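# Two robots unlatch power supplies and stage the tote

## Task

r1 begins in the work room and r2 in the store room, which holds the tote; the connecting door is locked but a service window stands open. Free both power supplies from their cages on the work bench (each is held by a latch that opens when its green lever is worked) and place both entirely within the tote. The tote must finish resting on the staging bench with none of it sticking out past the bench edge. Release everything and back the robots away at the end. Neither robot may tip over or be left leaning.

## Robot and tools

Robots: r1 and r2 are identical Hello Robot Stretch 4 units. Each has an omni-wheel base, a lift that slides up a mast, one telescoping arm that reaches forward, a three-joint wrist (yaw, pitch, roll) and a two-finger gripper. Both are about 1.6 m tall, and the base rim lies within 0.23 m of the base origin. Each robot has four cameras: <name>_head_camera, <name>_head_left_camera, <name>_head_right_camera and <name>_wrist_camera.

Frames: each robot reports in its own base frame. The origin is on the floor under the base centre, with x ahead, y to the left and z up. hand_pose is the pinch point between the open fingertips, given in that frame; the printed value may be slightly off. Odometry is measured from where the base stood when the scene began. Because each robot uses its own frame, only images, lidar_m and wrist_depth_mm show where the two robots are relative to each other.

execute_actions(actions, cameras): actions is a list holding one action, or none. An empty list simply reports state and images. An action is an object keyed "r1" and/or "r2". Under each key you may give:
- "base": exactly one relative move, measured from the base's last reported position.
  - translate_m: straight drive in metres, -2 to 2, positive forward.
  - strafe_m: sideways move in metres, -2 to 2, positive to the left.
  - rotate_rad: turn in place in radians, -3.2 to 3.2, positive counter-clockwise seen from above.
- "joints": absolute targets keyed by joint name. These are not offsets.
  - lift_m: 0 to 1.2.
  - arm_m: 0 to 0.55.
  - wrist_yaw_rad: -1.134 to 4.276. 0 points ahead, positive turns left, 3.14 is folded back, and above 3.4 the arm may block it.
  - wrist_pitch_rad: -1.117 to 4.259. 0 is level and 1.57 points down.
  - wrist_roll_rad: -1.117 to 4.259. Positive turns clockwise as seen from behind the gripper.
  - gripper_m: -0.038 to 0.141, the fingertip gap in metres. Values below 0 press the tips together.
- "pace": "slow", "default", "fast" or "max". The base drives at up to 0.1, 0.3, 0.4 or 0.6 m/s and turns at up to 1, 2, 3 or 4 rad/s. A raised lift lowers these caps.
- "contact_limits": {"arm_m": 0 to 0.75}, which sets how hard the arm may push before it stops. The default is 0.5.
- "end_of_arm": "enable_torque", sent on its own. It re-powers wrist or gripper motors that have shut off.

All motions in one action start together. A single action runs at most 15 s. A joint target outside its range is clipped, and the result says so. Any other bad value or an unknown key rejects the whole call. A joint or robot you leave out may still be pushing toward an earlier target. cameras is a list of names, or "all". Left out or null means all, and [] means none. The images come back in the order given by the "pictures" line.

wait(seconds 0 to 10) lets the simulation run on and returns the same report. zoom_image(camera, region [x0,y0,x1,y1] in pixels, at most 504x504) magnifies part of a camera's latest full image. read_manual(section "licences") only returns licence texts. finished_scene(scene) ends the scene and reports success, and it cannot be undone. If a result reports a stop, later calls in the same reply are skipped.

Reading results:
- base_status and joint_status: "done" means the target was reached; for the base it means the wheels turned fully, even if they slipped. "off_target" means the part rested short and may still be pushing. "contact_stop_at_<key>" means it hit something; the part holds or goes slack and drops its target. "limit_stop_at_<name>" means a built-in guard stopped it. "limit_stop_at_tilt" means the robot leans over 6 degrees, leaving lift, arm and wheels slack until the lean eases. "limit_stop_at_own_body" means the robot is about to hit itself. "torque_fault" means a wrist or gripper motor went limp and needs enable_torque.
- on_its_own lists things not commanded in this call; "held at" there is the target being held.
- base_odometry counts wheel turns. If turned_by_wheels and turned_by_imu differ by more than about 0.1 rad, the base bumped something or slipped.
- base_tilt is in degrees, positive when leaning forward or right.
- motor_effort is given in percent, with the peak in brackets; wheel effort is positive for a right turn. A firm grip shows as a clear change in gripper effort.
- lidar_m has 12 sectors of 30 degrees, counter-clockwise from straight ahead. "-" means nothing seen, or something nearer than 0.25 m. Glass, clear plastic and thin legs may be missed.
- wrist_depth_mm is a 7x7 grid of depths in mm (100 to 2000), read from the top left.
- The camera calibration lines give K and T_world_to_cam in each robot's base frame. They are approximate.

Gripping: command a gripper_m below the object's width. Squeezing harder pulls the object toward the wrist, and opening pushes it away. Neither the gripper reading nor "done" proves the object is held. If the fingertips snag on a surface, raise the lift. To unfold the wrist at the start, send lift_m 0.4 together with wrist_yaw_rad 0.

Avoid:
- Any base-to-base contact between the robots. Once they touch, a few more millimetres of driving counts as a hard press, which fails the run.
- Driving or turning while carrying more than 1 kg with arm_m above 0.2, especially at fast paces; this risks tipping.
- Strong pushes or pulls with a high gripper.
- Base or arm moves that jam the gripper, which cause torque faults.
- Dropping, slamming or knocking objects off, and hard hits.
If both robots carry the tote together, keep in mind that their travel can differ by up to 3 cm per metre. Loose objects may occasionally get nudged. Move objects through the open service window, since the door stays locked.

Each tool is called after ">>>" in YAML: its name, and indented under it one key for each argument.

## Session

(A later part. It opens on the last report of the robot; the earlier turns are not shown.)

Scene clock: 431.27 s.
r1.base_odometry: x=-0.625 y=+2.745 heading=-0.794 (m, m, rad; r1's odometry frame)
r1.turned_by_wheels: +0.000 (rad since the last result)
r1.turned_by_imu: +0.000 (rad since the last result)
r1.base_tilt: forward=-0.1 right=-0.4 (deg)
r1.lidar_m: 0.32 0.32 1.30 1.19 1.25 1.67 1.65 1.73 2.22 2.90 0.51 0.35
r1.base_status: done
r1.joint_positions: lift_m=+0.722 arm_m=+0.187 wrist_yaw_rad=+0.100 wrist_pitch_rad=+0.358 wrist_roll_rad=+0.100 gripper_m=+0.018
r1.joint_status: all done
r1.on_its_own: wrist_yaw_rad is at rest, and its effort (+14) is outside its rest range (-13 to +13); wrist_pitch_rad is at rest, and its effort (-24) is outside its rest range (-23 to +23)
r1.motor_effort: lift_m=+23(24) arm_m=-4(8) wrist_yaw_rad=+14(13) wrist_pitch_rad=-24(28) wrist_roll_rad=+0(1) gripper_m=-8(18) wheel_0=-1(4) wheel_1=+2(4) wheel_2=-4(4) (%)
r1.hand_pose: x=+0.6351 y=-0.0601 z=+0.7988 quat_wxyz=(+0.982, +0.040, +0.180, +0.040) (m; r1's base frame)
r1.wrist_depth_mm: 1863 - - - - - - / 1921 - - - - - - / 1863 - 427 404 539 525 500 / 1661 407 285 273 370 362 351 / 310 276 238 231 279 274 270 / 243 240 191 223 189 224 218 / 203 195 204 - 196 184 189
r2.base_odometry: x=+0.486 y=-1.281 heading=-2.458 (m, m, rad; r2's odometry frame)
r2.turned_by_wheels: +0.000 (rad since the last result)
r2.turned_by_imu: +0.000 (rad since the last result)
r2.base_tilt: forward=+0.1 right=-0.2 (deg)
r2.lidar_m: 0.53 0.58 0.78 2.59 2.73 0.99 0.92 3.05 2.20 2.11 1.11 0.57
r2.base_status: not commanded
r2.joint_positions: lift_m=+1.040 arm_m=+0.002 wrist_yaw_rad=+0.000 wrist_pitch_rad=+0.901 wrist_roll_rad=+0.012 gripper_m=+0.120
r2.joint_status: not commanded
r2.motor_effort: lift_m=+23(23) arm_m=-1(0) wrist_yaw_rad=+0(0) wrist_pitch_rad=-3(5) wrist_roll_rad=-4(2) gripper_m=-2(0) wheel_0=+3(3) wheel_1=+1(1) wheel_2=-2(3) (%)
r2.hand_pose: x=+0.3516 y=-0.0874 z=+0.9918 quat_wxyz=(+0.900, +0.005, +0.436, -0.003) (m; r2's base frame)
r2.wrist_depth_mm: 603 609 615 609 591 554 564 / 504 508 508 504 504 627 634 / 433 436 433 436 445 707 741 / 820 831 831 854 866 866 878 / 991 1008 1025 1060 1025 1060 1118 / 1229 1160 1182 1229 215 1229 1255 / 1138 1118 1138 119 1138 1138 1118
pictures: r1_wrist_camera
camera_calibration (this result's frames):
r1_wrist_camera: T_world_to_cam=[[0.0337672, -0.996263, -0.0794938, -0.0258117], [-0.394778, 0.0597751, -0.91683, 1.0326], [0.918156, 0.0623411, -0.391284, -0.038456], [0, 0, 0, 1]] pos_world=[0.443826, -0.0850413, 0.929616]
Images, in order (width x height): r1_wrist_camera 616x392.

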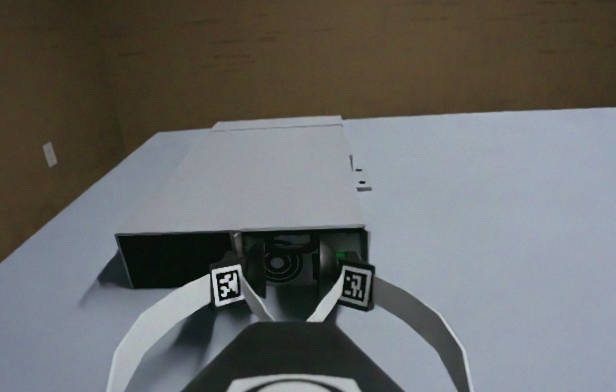

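>>> execute_actions:
  actions:
    - {"r1":{"base":{"strafe_m":0.005},"joints":{"gripper_m":0.027,"wrist_roll_rad":0.17},"pace":"slow"}}
  cameras: []

>>> execute_actions:
  actions:
    - {"r1":{"base":{"strafe_m":0.0065},"joints":{"wrist_yaw_rad":0.08,"arm_m":0.191},"pace":"slow"}}
  cameras: []

>>> execute_actions:
  actions:
    - {"r1":{"base":{"strafe_m":0.0065},"joints":{"wrist_yaw_rad":0.055,"arm_m":0.194},"pace":"slow"}}
  cameras: ["r1_wrist_camera"]

>>> zoom_image:
  camera: "r1_wrist_camera"
  region: [190, 190, 410, 330]

Scene clock: 433.53 s.
r1.base_odometry: x=-0.622 y=+2.748 heading=-0.795 (m, m, rad; r1's odometry frame)
r1.turned_by_wheels: -0.001 (rad since the last result)
r1.turned_by_imu: +0.000 (rad since the last result)
r1.base_tilt: forward=+0.0 right=-0.4 (deg)
r1.lidar_m: 0.32 0.32 1.31 1.18 1.24 1.64 1.65 1.72 2.22 2.90 0.49 0.36
r1.base_status: done
r1.joint_positions: lift_m=+0.722 arm_m=+0.187 wrist_yaw_rad=+0.096 wrist_pitch_rad=+0.356 wrist_roll_rad=+0.170 gripper_m=+0.027
r1.joint_status: all done
r1.on_its_own: wrist_yaw_rad is at rest, and its effort (+26) is outside its rest range (-13 to +13)
r1.motor_effort: lift_m=+22(23) arm_m=-4(4) wrist_yaw_rad=+26(24) wrist_pitch_rad=-19(23) wrist_roll_rad=+1(1) gripper_m=-4(8) wheel_0=-1(2) wheel_1=+1(7) wheel_2=-6(6) (%)
r1.hand_pose: x=+0.6351 y=-0.0611 z=+0.7994 quat_wxyz=(+0.980, +0.075, +0.180, +0.032) (m; r1's base frame)
r1.wrist_depth_mm: - - - - - - - / - - - - - - - / 1863 - 480 410 512 469 452 / 1708 442 296 276 359 338 324 / 349 291 239 238 264 265 255 / 265 251 196 223 190 216 208 / 217 204 211 - 193 180 181
r2.base_odometry: x=+0.486 y=-1.281 heading=-2.458 (m, m, rad; r2's odometry frame)
r2.turned_by_wheels: +0.000 (rad since the last result)
r2.turned_by_imu: +0.001 (rad since the last result)
r2.base_tilt: forward=+0.2 right=-0.2 (deg)
r2.lidar_m: 0.53 0.58 0.77 2.60 2.73 0.96 0.91 3.05 2.22 2.12 1.10 0.57
r2.base_status: not commanded
r2.joint_positions: lift_m=+1.040 arm_m=+0.002 wrist_yaw_rad=+0.000 wrist_pitch_rad=+0.901 wrist_roll_rad=+0.012 gripper_m=+0.120
r2.joint_status: not commanded
r2.motor_effort: lift_m=+23(23) arm_m=+0(1) wrist_yaw_rad=+0(0) wrist_pitch_rad=-4(4) wrist_roll_rad=-1(3) gripper_m=-1(1) wheel_0=+3(3) wheel_1=+1(1) wheel_2=-3(3) (%)
r2.hand_pose: x=+0.3516 y=-0.0874 z=+0.9918 quat_wxyz=(+0.900, +0.005, +0.436, -0.003) (m; r2's base frame)
r2.wrist_depth_mm: 603 609 609 603 591 559 564 / 508 508 508 508 504 627 634 / 433 433 433 439 442 715 741 / 809 831 842 842 854 878 878 / 991 1008 1008 1042 1025 1078 1078 / 1229 1160 1205 1229 216 1229 1255 / 1138 1118 1138 119 1138 1138 1138
pictures: none
No camera images: the call's "cameras" was empty. Leave "cameras" out to get every camera's image.

Scene clock: 434.30 s.
r1.base_odometry: x=-0.617 y=+2.753 heading=-0.795 (m, m, rad; r1's odometry frame)
r1.turned_by_wheels: +0.000 (rad since the last result)
r1.turned_by_imu: +0.000 (rad since the last result)
r1.base_tilt: forward=-0.1 right=-0.3 (deg)
r1.lidar_m: 0.31 0.33 1.26 1.21 1.25 1.65 1.63 1.70 2.22 2.87 0.48 0.36
r1.base_status: done
r1.joint_positions: lift_m=+0.722 arm_m=+0.189 wrist_yaw_rad=+0.071 wrist_pitch_rad=+0.356 wrist_roll_rad=+0.170 gripper_m=+0.027
r1.joint_status: all done
r1.on_its_own: wrist_yaw_rad is at rest, and its effort (+23) is outside its rest range (-13 to +13)
r1.motor_effort: lift_m=+22(22) arm_m=+14(17) wrist_yaw_rad=+23(24) wrist_pitch_rad=-18(19) wrist_roll_rad=-2(1) gripper_m=-4(4) wheel_0=-2(1) wheel_1=+2(1) wheel_2=-6(6) (%)
r1.hand_pose: x=+0.6354 y=-0.0680 z=+0.7995 quat_wxyz=(+0.981, +0.077, +0.179, +0.020) (m; r1's base frame)
r1.wrist_depth_mm: - - - - - - - / - - - - - - - / - - 455 421 517 473 455 / 1863 436 298 276 359 340 322 / 345 289 239 237 267 264 255 / 266 251 191 222 191 216 208 / 217 205 210 - 191 180 181
r2.base_odometry: x=+0.486 y=-1.281 heading=-2.458 (m, m, rad; r2's odometry frame)
r2.turned_by_wheels: +0.000 (rad since the last result)
r2.turned_by_imu: +0.000 (rad since the last result)
r2.base_tilt: forward=+0.1 right=-0.2 (deg)
r2.lidar_m: 0.55 0.55 0.81 2.60 2.71 0.98 0.92 3.08 2.22 2.12 1.11 0.55
r2.base_status: not commanded
r2.joint_positions: lift_m=+1.040 arm_m=+0.002 wrist_yaw_rad=+0.000 wrist_pitch_rad=+0.901 wrist_roll_rad=+0.012 gripper_m=+0.120
r2.joint_status: not commanded
r2.motor_effort: lift_m=+23(23) arm_m=+0(1) wrist_yaw_rad=+0(0) wrist_pitch_rad=-4(4) wrist_roll_rad=-1(3) gripper_m=-1(1) wheel_0=+3(3) wheel_1=+1(1) wheel_2=-3(3) (%)
r2.hand_pose: x=+0.3516 y=-0.0874 z=+0.9918 quat_wxyz=(+0.900, +0.005, +0.436, -0.003) (m; r2's base frame)
r2.wrist_depth_mm: 609 615 609 603 591 554 559 / 504 504 504 504 508 621 640 / 433 436 433 439 442 715 750 / 809 831 842 854 866 878 878 / 991 1008 1008 1042 1008 1078 1098 / 1205 1160 1205 1229 216 1229 1255 / 1160 1118 1138 119 1138 1138 1160
pictures: none
No camera images: the call's "cameras" was empty. Leave "cameras" out to get every camera's image.

Scene clock: 435.07 s.
r1.base_odometry: x=-0.613 y=+2.758 heading=-0.796 (m, m, rad; r1's odometry frame)
r1.turned_by_wheels: +0.000 (rad since the last result)
r1.turned_by_imu: +0.000 (rad since the last result)
r1.base_tilt: forward=-0.1 right=-0.4 (deg)
r1.lidar_m: 0.31 0.32 1.26 1.19 1.21 1.62 1.65 1.72 2.24 2.93 0.51 0.35
r1.base_status: done
r1.joint_positions: lift_m=+0.722 arm_m=+0.191 wrist_yaw_rad=+0.047 wrist_pitch_rad=+0.356 wrist_roll_rad=+0.170 gripper_m=+0.027
r1.joint_status: all done
r1.on_its_own: wrist_yaw_rad is at rest, and its effort (+22) is outside its rest range (-13 to +13)
r1.motor_effort: lift_m=+22(22) arm_m=+14(16) wrist_yaw_rad=+22(23) wrist_pitch_rad=-18(19) wrist_roll_rad=+1(1) gripper_m=-3(3) wheel_0=+0(4) wheel_1=+1(8) wheel_2=-6(6) (%)
r1.hand_pose: x=+0.6365 y=-0.0747 z=+0.7994 quat_wxyz=(+0.981, +0.079, +0.178, +0.008) (m; r1's base frame)
r1.wrist_depth_mm: - - - - - - - / - - - - - - - / - - 455 421 517 473 449 / 1921 427 296 276 362 338 325 / 347 276 238 236 272 264 254 / 265 251 191 224 191 215 208 / 216 206 211 - 193 179 181
r2.base_odometry: x=+0.486 y=-1.281 heading=-2.458 (m, m, rad; r2's odometry frame)
r2.turned_by_wheels: +0.000 (rad since the last result)
r2.turned_by_imu: +0.000 (rad since the last result)
r2.base_tilt: forward=+0.1 right=-0.2 (deg)
r2.lidar_m: 0.53 0.56 0.78 2.60 2.72 0.97 0.92 3.08 2.21 2.10 1.09 0.56
r2.base_status: not commanded
r2.joint_positions: lift_m=+1.040 arm_m=+0.002 wrist_yaw_rad=+0.000 wrist_pitch_rad=+0.901 wrist_roll_rad=+0.012 gripper_m=+0.120
r2.joint_status: not commanded
r2.motor_effort: lift_m=+23(23) arm_m=-1(1) wrist_yaw_rad=+0(0) wrist_pitch_rad=-3(4) wrist_roll_rad=-4(1) gripper_m=+0(2) wheel_0=+2(3) wheel_1=+1(1) wheel_2=-3(3) (%)
r2.hand_pose: x=+0.3516 y=-0.0874 z=+0.9918 quat_wxyz=(+0.900, +0.005, +0.436, -0.003) (m; r2's base frame)
r2.wrist_depth_mm: 609 609 609 615 585 554 559 / 504 504 504 504 504 634 634 / 430 433 433 439 442 715 741 / 820 820 820 854 866 891 878 / 1008 1008 1025 1042 1025 1078 1078 / 1205 1182 1182 1229 215 1229 1255 / 1138 1118 1138 119 1138 1118 1138
pictures: r1_wrist_camera
camera_calibration (this result's frames):
r1_wrist_camera: T_world_to_cam=[[-0.0432946, -0.988593, -0.144255, 0.0610493], [-0.389246, 0.149672, -0.908893, 1.03142], [0.920116, 0.0168006, -0.391286, -0.04321], [0, 0, 0, 1]] pos_world=[0.443879, -0.0932965, 0.929354]
Images, in order (width x height): r1_wrist_camera 616x392.

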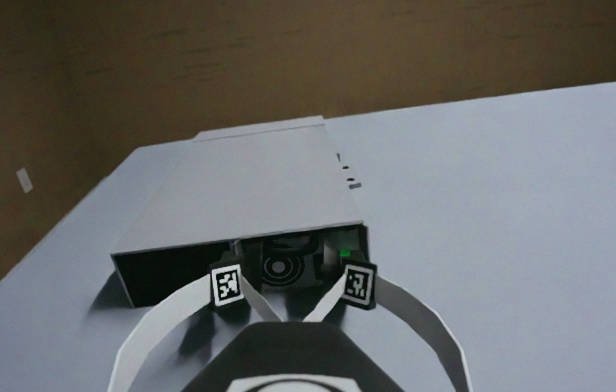

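Region (190, 190, 410, 330) of r1_wrist_camera's 616x392 image, scaled by 2.291; it fills the top 321 rows of this view, and the rest is white.

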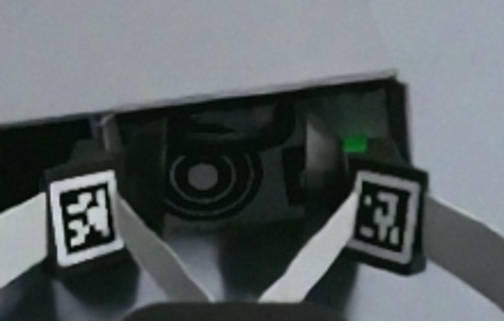

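>>> execute_actions:
  actions:
    - {"r1":{"joints":{"arm_m":0.189,"lift_m":0.726},"pace":"slow"}}
  cameras: []

>>> execute_actions:
  actions:
    - {"r1":{"joints":{"gripper_m":0.012,"arm_m":0.196},"pace":"slow"}}
  cameras: ["r1_wrist_camera"]

>>> zoom_image:
  camera: "r1_wrist_camera"
  region: [190, 190, 410, 330]

Scene clock: 435.97 s.
r1.base_odometry: x=-0.613 y=+2.758 heading=-0.796 (m, m, rad; r1's odometry frame)
r1.turned_by_wheels: +0.000 (rad since the last result)
r1.turned_by_imu: +0.000 (rad since the last result)
r1.base_tilt: forward=-0.1 right=-0.4 (deg)
r1.lidar_m: 0.32 0.33 1.28 1.19 1.19 1.64 1.62 1.70 2.23 2.91 0.49 0.37
r1.base_status: not commanded
r1.joint_positions: lift_m=+0.726 arm_m=+0.190 wrist_yaw_rad=+0.050 wrist_pitch_rad=+0.359 wrist_roll_rad=+0.170 gripper_m=+0.027
r1.joint_status: all done
r1.on_its_own: wrist_yaw_rad is at rest, and its effort (+14) is outside its rest range (-13 to +13); wrist_pitch_rad is at rest, and its effort (-28) is outside its rest range (-23 to +23)
r1.motor_effort: lift_m=+24(24) arm_m=-8(15) wrist_yaw_rad=+14(23) wrist_pitch_rad=-28(29) wrist_roll_rad=+2(2) gripper_m=-5(6) wheel_0=+0(0) wheel_1=+1(1) wheel_2=-5(6) (%)
r1.hand_pose: x=+0.6353 y=-0.0739 z=+0.8024 quat_wxyz=(+0.980, +0.079, +0.180, +0.009) (m; r1's base frame)
r1.wrist_depth_mm: - - - - - - - / - - - - - - - / - - 455 424 508 473 452 / 1863 439 298 278 364 342 324 / 351 286 240 240 267 266 254 / 265 252 191 224 189 216 210 / 219 206 211 - 193 181 182
r2.base_odometry: x=+0.486 y=-1.281 heading=-2.458 (m, m, rad; r2's odometry frame)
r2.turned_by_wheels: +0.000 (rad since the last result)
r2.turned_by_imu: +0.000 (rad since the last result)
r2.base_tilt: forward=+0.2 right=-0.2 (deg)
r2.lidar_m: 0.54 0.57 0.77 2.60 2.69 0.96 0.91 3.01 2.21 2.10 1.13 0.55
r2.base_status: not commanded
r2.joint_positions: lift_m=+1.040 arm_m=+0.002 wrist_yaw_rad=+0.000 wrist_pitch_rad=+0.901 wrist_roll_rad=+0.012 gripper_m=+0.120
r2.joint_status: not commanded
r2.motor_effort: lift_m=+22(23) arm_m=+0(0) wrist_yaw_rad=+0(0) wrist_pitch_rad=-4(4) wrist_roll_rad=-1(1) gripper_m=-1(0) wheel_0=+3(3) wheel_1=+1(1) wheel_2=-3(3) (%)
r2.hand_pose: x=+0.3516 y=-0.0874 z=+0.9918 quat_wxyz=(+0.900, +0.005, +0.436, -0.003) (m; r2's base frame)
r2.wrist_depth_mm: 603 609 609 609 585 549 554 / 504 508 508 508 504 627 640 / 433 433 433 436 442 707 741 / 820 820 842 854 866 878 904 / 1008 1008 1025 1042 1025 1078 1078 / 1229 1182 1182 1229 215 1229 1229 / 1160 1138 1138 119 1138 1118 1118
pictures: none
No camera images: the call's "cameras" was empty. Leave "cameras" out to get every camera's image.

Scene clock: 436.97 s.
r1.base_odometry: x=-0.613 y=+2.758 heading=-0.796 (m, m, rad; r1's odometry frame)
r1.turned_by_wheels: +0.000 (rad since the last result)
r1.turned_by_imu: +0.000 (rad since the last result)
r1.base_tilt: forward=-0.1 right=-0.3 (deg)
r1.lidar_m: 0.30 0.33 1.29 1.19 1.24 1.61 1.65 1.69 2.24 2.90 0.52 0.36
r1.base_status: not commanded
r1.joint_positions: lift_m=+0.726 arm_m=+0.194 wrist_yaw_rad=+0.049 wrist_pitch_rad=+0.361 wrist_roll_rad=+0.170 gripper_m=+0.012
r1.joint_status: all done
r1.on_its_own: wrist_yaw_rad is at rest, and its effort (+14) is outside its rest range (-13 to +13); wrist_pitch_rad is at rest, and its effort (-31) is outside its rest range (-23 to +23)
r1.motor_effort: lift_m=+24(24) arm_m=+12(9) wrist_yaw_rad=+14(18) wrist_pitch_rad=-31(31) wrist_roll_rad=+0(1) gripper_m=-12(14) wheel_0=+0(0) wheel_1=+1(1) wheel_2=-5(5) (%)
r1.hand_pose: x=+0.6387 y=-0.0740 z=+0.8021 quat_wxyz=(+0.980, +0.079, +0.181, +0.009) (m; r1's base frame)
r1.wrist_depth_mm: - - - - - - - / - - - - - - - / - - 449 418 512 469 449 / 1863 421 296 274 359 338 320 / 347 273 237 234 265 263 254 / 265 247 186 226 186 215 209 / 219 204 211 - 192 180 181
r2.base_odometry: x=+0.486 y=-1.281 heading=-2.458 (m, m, rad; r2's odometry frame)
r2.turned_by_wheels: +0.000 (rad since the last result)
r2.turned_by_imu: +0.000 (rad since the last result)
r2.base_tilt: forward=+0.1 right=-0.2 (deg)
r2.lidar_m: 0.54 0.56 0.77 2.61 2.71 0.97 0.92 3.01 2.22 2.13 1.09 0.57
r2.base_status: not commanded
r2.joint_positions: lift_m=+1.040 arm_m=+0.002 wrist_yaw_rad=+0.000 wrist_pitch_rad=+0.901 wrist_roll_rad=+0.012 gripper_m=+0.120
r2.joint_status: not commanded
r2.motor_effort: lift_m=+22(23) arm_m=+0(1) wrist_yaw_rad=-1(0) wrist_pitch_rad=-4(3) wrist_roll_rad=-2(2) gripper_m=-1(0) wheel_0=+3(3) wheel_1=+1(1) wheel_2=-3(3) (%)
r2.hand_pose: x=+0.3516 y=-0.0874 z=+0.9918 quat_wxyz=(+0.900, +0.005, +0.436, -0.003) (m; r2's base frame)
r2.wrist_depth_mm: 609 609 603 609 585 554 559 / 504 508 504 508 504 627 634 / 430 430 433 439 445 707 741 / 809 820 831 854 878 866 878 / 991 991 1025 1042 1025 1078 1098 / 1205 1138 1182 1229 216 1229 1281 / 1138 1118 1138 119 1138 1138 1160
pictures: r1_wrist_camera
camera_calibration (this result's frames):
r1_wrist_camera: T_world_to_cam=[[-0.0413084, -0.988734, -0.143869, 0.0606334], [-0.393542, 0.148453, -0.907241, 1.03593], [0.918378, 0.0191419, -0.395241, -0.0397402], [0, 0, 0, 1]] pos_world=[0.446682, -0.0930751, 0.932851]
Images, in order (width x height): r1_wrist_camera 616x392.

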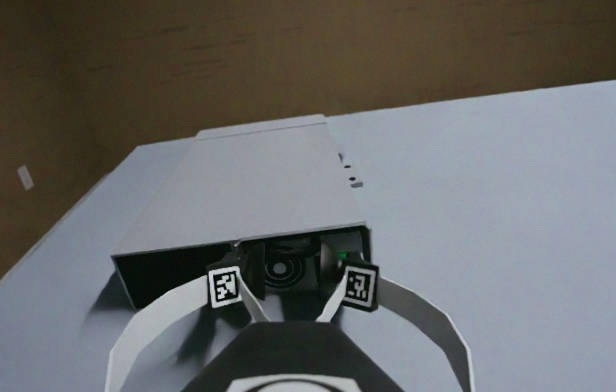

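Region (190, 190, 410, 330) of r1_wrist_camera's 616x392 image, scaled by 2.291; it fills the top 321 rows of this view, and the rest is white.

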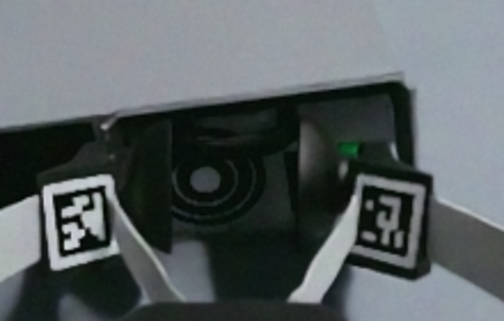

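>>> execute_actions:
  actions:
    - {"r1":{"joints":{"gripper_m":-0.012,"arm_m":0.202,"lift_m":0.721},"pace":"slow"}}
  cameras: []

>>> execute_actions:
  actions:
    - {"r1":{"base":{"strafe_m":-0.003},"joints":{"gripper_m":-0.038,"arm_m":0.207,"lift_m":0.718},"pace":"slow"}}
  cameras: []

>>> execute_actions:
  actions:
    - {"r1":{"joints":{"arm_m":0.198,"lift_m":0.716},"pace":"slow"}}
  cameras: ["r1_wrist_camera"]

>>> zoom_image:
  camera: "r1_wrist_camera"
  region: [190, 190, 410, 330]

Scene clock: 438.33 s.
r1.base_odometry: x=-0.613 y=+2.758 heading=-0.796 (m, m, rad; r1's odometry frame)
r1.turned_by_wheels: +0.000 (rad since the last result)
r1.turned_by_imu: +0.000 (rad since the last result)
r1.base_tilt: forward=-0.1 right=-0.3 (deg)
r1.lidar_m: 0.32 0.34 1.27 1.18 1.22 1.65 1.64 1.70 2.24 2.96 0.51 0.35
r1.base_status: not commanded
r1.joint_positions: lift_m=+0.721 arm_m=+0.200 wrist_yaw_rad=+0.049 wrist_pitch_rad=+0.360 wrist_roll_rad=+0.170 gripper_m=-0.011
r1.joint_status: all done
r1.on_its_own: wrist_yaw_rad is at rest, and its effort (+15) is outside its rest range (-13 to +13); wrist_pitch_rad is at rest, and its effort (-28) is outside its rest range (-23 to +23)
r1.motor_effort: lift_m=+17(22) arm_m=+12(20) wrist_yaw_rad=+15(25) wrist_pitch_rad=-28(32) wrist_roll_rad=-1(0) gripper_m=-21(20) wheel_0=+2(2) wheel_1=+2(2) wheel_2=-7(9) (%)
r1.hand_pose: x=+0.6447 y=-0.0741 z=+0.7979 quat_wxyz=(+0.980, +0.079, +0.180, +0.009) (m; r1's base frame)
r1.wrist_depth_mm: - - - - - - - / - - - - - - - / - - 436 407 500 459 436 / 1863 413 286 268 351 332 317 / 329 271 229 229 258 258 251 / 258 225 186 225 186 210 204 / 213 204 207 - 190 177 178
r2.base_odometry: x=+0.486 y=-1.281 heading=-2.458 (m, m, rad; r2's odometry frame)
r2.turned_by_wheels: +0.000 (rad since the last result)
r2.turned_by_imu: +0.000 (rad since the last result)
r2.base_tilt: forward=+0.1 right=-0.2 (deg)
r2.lidar_m: 0.54 0.59 0.79 2.60 2.71 0.99 0.93 3.06 2.19 2.12 1.11 0.57
r2.base_status: not commanded
r2.joint_positions: lift_m=+1.040 arm_m=+0.002 wrist_yaw_rad=+0.000 wrist_pitch_rad=+0.901 wrist_roll_rad=+0.012 gripper_m=+0.120
r2.joint_status: not commanded
r2.motor_effort: lift_m=+23(23) arm_m=-1(0) wrist_yaw_rad=+0(0) wrist_pitch_rad=-3(4) wrist_roll_rad=-1(2) gripper_m=-1(0) wheel_0=+3(3) wheel_1=+1(1) wheel_2=-3(3) (%)
r2.hand_pose: x=+0.3516 y=-0.0874 z=+0.9918 quat_wxyz=(+0.900, +0.005, +0.436, -0.003) (m; r2's base frame)
r2.wrist_depth_mm: 609 615 609 609 591 554 564 / 508 504 508 508 508 627 634 / 433 433 436 436 442 707 732 / 820 820 831 842 866 878 891 / 991 1008 1025 1060 1042 1078 1098 / 1205 1160 1182 1229 215 1205 1255 / 1160 1118 1160 119 1138 1118 1160
pictures: none
No camera images: the call's "cameras" was empty. Leave "cameras" out to get every camera's image.

Scene clock: 439.47 s.
r1.base_odometry: x=-0.615 y=+2.756 heading=-0.795 (m, m, rad; r1's odometry frame)
r1.turned_by_wheels: +0.000 (rad since the last result)
r1.turned_by_imu: +0.000 (rad since the last result)
r1.base_tilt: forward=+0.0 right=-0.4 (deg)
r1.lidar_m: 0.32 0.32 1.27 1.20 1.22 1.63 1.65 1.69 2.23 2.91 0.51 0.33
r1.base_status: done
r1.joint_positions: lift_m=+0.718 arm_m=+0.205 wrist_yaw_rad=+0.051 wrist_pitch_rad=+0.359 wrist_roll_rad=+0.170 gripper_m=-0.037
r1.joint_status: all done
r1.on_its_own: wrist_pitch_rad is at rest, and its effort (-27) is outside its rest range (-23 to +23)
r1.motor_effort: lift_m=+17(17) arm_m=+12(20) wrist_yaw_rad=+10(19) wrist_pitch_rad=-27(29) wrist_roll_rad=+1(3) gripper_m=-23(26) wheel_0=+4(4) wheel_1=+4(6) wheel_2=-6(10) (%)
r1.hand_pose: x=+0.6499 y=-0.0735 z=+0.7951 quat_wxyz=(+0.980, +0.079, +0.180, +0.010) (m; r1's base frame)
r1.wrist_depth_mm: - - - - - - - / - - - - - - - / - - 424 394 488 452 430 / 1863 404 279 260 345 325 310 / 330 248 224 222 254 255 247 / 255 166 195 220 183 204 202 / 212 201 204 - 187 175 176
r2.base_odometry: x=+0.486 y=-1.281 heading=-2.458 (m, m, rad; r2's odometry frame)
r2.turned_by_wheels: +0.000 (rad since the last result)
r2.turned_by_imu: +0.000 (rad since the last result)
r2.base_tilt: forward=+0.2 right=-0.2 (deg)
r2.lidar_m: 0.52 0.53 0.79 2.60 2.72 1.00 0.93 3.04 2.21 2.12 1.11 0.57
r2.base_status: not commanded
r2.joint_positions: lift_m=+1.040 arm_m=+0.002 wrist_yaw_rad=+0.000 wrist_pitch_rad=+0.901 wrist_roll_rad=+0.012 gripper_m=+0.120
r2.joint_status: not commanded
r2.motor_effort: lift_m=+22(23) arm_m=+0(0) wrist_yaw_rad=+0(0) wrist_pitch_rad=-4(4) wrist_roll_rad=-2(2) gripper_m=-1(0) wheel_0=+3(3) wheel_1=+1(1) wheel_2=-3(3) (%)
r2.hand_pose: x=+0.3516 y=-0.0874 z=+0.9918 quat_wxyz=(+0.900, +0.005, +0.436, -0.003) (m; r2's base frame)
r2.wrist_depth_mm: 609 609 615 609 585 549 559 / 504 508 504 504 504 627 634 / 433 433 433 436 445 715 741 / 820 820 842 842 866 878 878 / 1008 1008 1042 1060 1025 1078 1098 / 1229 1160 1205 1205 215 1229 1229 / 1160 1118 1118 119 1118 1138 1138
pictures: none
No camera images: the call's "cameras" was empty. Leave "cameras" out to get every camera's image.

Scene clock: 440.37 s.
r1.base_odometry: x=-0.615 y=+2.756 heading=-0.795 (m, m, rad; r1's odometry frame)
r1.turned_by_wheels: +0.000 (rad since the last result)
r1.turned_by_imu: +0.000 (rad since the last result)
r1.base_tilt: forward=+0.0 right=-0.3 (deg)
r1.lidar_m: 0.30 0.33 1.28 1.17 1.25 1.61 1.64 1.69 2.27 2.92 0.50 0.35
r1.base_status: not commanded
r1.joint_positions: lift_m=+0.716 arm_m=+0.200 wrist_yaw_rad=+0.057 wrist_pitch_rad=+0.354 wrist_roll_rad=+0.170 gripper_m=-0.037
r1.joint_status: all done
r1.motor_effort: lift_m=+18(18) arm_m=-11(10) wrist_yaw_rad=-8(11) wrist_pitch_rad=-12(26) wrist_roll_rad=-1(2) gripper_m=-28(29) wheel_0=+0(4) wheel_1=+1(4) wheel_2=+1(6) (%)
r1.hand_pose: x=+0.6461 y=-0.0718 z=+0.7944 quat_wxyz=(+0.981, +0.078, +0.178, +0.013) (m; r1's base frame)
r1.wrist_depth_mm: - - - - - - - / - - - - - - - / - - 433 399 496 459 436 / 1863 410 282 265 347 329 312 / 330 268 226 225 256 255 247 / 256 162 180 220 184 204 200 / 210 200 204 - 186 175 175
r2.base_odometry: x=+0.486 y=-1.281 heading=-2.458 (m, m, rad; r2's odometry frame)
r2.turned_by_wheels: +0.000 (rad since the last result)
r2.turned_by_imu: +0.000 (rad since the last result)
r2.base_tilt: forward=+0.1 right=-0.2 (deg)
r2.lidar_m: 0.54 0.54 0.79 2.61 2.74 0.97 0.90 3.05 2.20 2.11 1.10 0.56
r2.base_status: not commanded
r2.joint_positions: lift_m=+1.040 arm_m=+0.002 wrist_yaw_rad=+0.000 wrist_pitch_rad=+0.901 wrist_roll_rad=+0.012 gripper_m=+0.120
r2.joint_status: not commanded
r2.motor_effort: lift_m=+23(23) arm_m=+0(1) wrist_yaw_rad=+0(0) wrist_pitch_rad=-4(3) wrist_roll_rad=-4(1) gripper_m=-1(1) wheel_0=+3(3) wheel_1=+1(1) wheel_2=-3(3) (%)
r2.hand_pose: x=+0.3516 y=-0.0874 z=+0.9918 quat_wxyz=(+0.900, +0.005, +0.436, -0.003) (m; r2's base frame)
r2.wrist_depth_mm: 615 609 615 609 591 559 559 / 508 508 508 508 508 627 634 / 433 433 433 436 442 715 750 / 820 820 842 842 866 866 878 / 991 1025 1042 1060 1025 1078 1098 / 1229 1182 1205 1229 216 1229 1229 / 1138 1118 1138 119 1160 1118 1138
pictures: r1_wrist_camera
camera_calibration (this result's frames):
r1_wrist_camera: T_world_to_cam=[[-0.0324147, -0.988993, -0.144366, 0.0566592], [-0.388442, 0.145552, -0.909905, 1.03017], [0.920903, 0.0265834, -0.388885, -0.0557376], [0, 0, 0, 1]] pos_world=[0.453327, -0.092426, 0.923859]
Images, in order (width x height): r1_wrist_camera 616x392.

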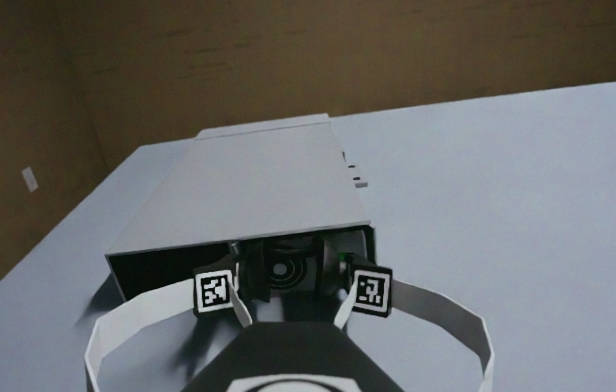

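Region (190, 190, 410, 330) of r1_wrist_camera's 616x392 image, scaled by 2.291; it fills the top 321 rows of this view, and the rest is white.

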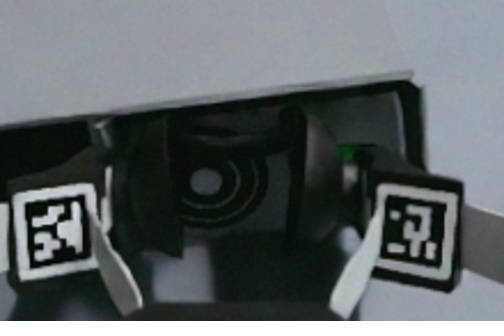

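>>> execute_actions:
  actions:
    - {"r1":{"joints":{"arm_m":0.195,"wrist_yaw_rad":0.047},"pace":"slow"}}
  cameras: ["r1_wrist_camera"]

>>> zoom_image:
  camera: "r1_wrist_camera"
  region: [190, 190, 410, 330]

Scene clock: 441.10 s.
r1.base_odometry: x=-0.615 y=+2.756 heading=-0.795 (m, m, rad; r1's odometry frame)
r1.turned_by_wheels: +0.000 (rad since the last result)
r1.turned_by_imu: +0.000 (rad since the last result)
r1.base_tilt: forward=+0.0 right=-0.4 (deg)
r1.lidar_m: 0.33 0.31 1.25 1.20 1.22 1.65 1.65 1.72 2.24 2.93 0.50 0.35
r1.base_status: not commanded
r1.joint_positions: lift_m=+0.716 arm_m=+0.197 wrist_yaw_rad=+0.053 wrist_pitch_rad=+0.352 wrist_roll_rad=+0.170 gripper_m=-0.037
r1.joint_status: all done
r1.on_its_own: wrist_yaw_rad is at rest, and its effort (-17) is outside its rest range (-13 to +13)
r1.motor_effort: lift_m=+19(19) arm_m=-14(16) wrist_yaw_rad=-17(18) wrist_pitch_rad=-7(11) wrist_roll_rad=+1(2) gripper_m=-32(31) wheel_0=+0(1) wheel_1=+1(1) wheel_2=+5(5) (%)
r1.hand_pose: x=+0.6433 y=-0.0731 z=+0.7947 quat_wxyz=(+0.981, +0.079, +0.177, +0.011) (m; r1's base frame)
r1.wrist_depth_mm: - - - - - - - / - - - - - - - / - - 442 404 500 462 436 / 1863 415 285 265 351 329 314 / 332 273 228 226 255 256 246 / 257 225 182 220 182 206 202 / 210 200 204 - 187 173 175
r2.base_odometry: x=+0.486 y=-1.281 heading=-2.458 (m, m, rad; r2's odometry frame)
r2.turned_by_wheels: +0.000 (rad since the last result)
r2.turned_by_imu: +0.000 (rad since the last result)
r2.base_tilt: forward=+0.1 right=-0.2 (deg)
r2.lidar_m: 0.53 0.57 0.78 2.60 2.72 0.95 0.91 3.07 2.19 2.09 1.12 0.58
r2.base_status: not commanded
r2.joint_positions: lift_m=+1.040 arm_m=+0.002 wrist_yaw_rad=+0.000 wrist_pitch_rad=+0.901 wrist_roll_rad=+0.012 gripper_m=+0.120
r2.joint_status: not commanded
r2.motor_effort: lift_m=+23(23) arm_m=-1(0) wrist_yaw_rad=-1(0) wrist_pitch_rad=-4(4) wrist_roll_rad=-3(4) gripper_m=+0(1) wheel_0=+3(3) wheel_1=+1(1) wheel_2=-3(3) (%)
r2.hand_pose: x=+0.3516 y=-0.0874 z=+0.9918 quat_wxyz=(+0.900, +0.005, +0.436, -0.003) (m; r2's base frame)
r2.wrist_depth_mm: 609 609 609 609 591 554 559 / 504 508 504 508 504 627 640 / 433 433 433 442 442 707 750 / 809 820 831 842 866 866 891 / 991 1008 1025 1042 1025 1098 1098 / 1205 1182 1182 1255 215 1229 1255 / 1138 1098 1138 119 1138 1118 1138
pictures: r1_wrist_camera
camera_calibration (this result's frames):
r1_wrist_camera: T_world_to_cam=[[-0.0367781, -0.988819, -0.144513, 0.0583084], [-0.386512, 0.147432, -0.910424, 1.02889], [0.921551, 0.0223725, -0.387613, -0.0548082], [0, 0, 0, 1]] pos_world=[0.45033, -0.0928083, 0.923906]
Images, in order (width x height): r1_wrist_camera 616x392.

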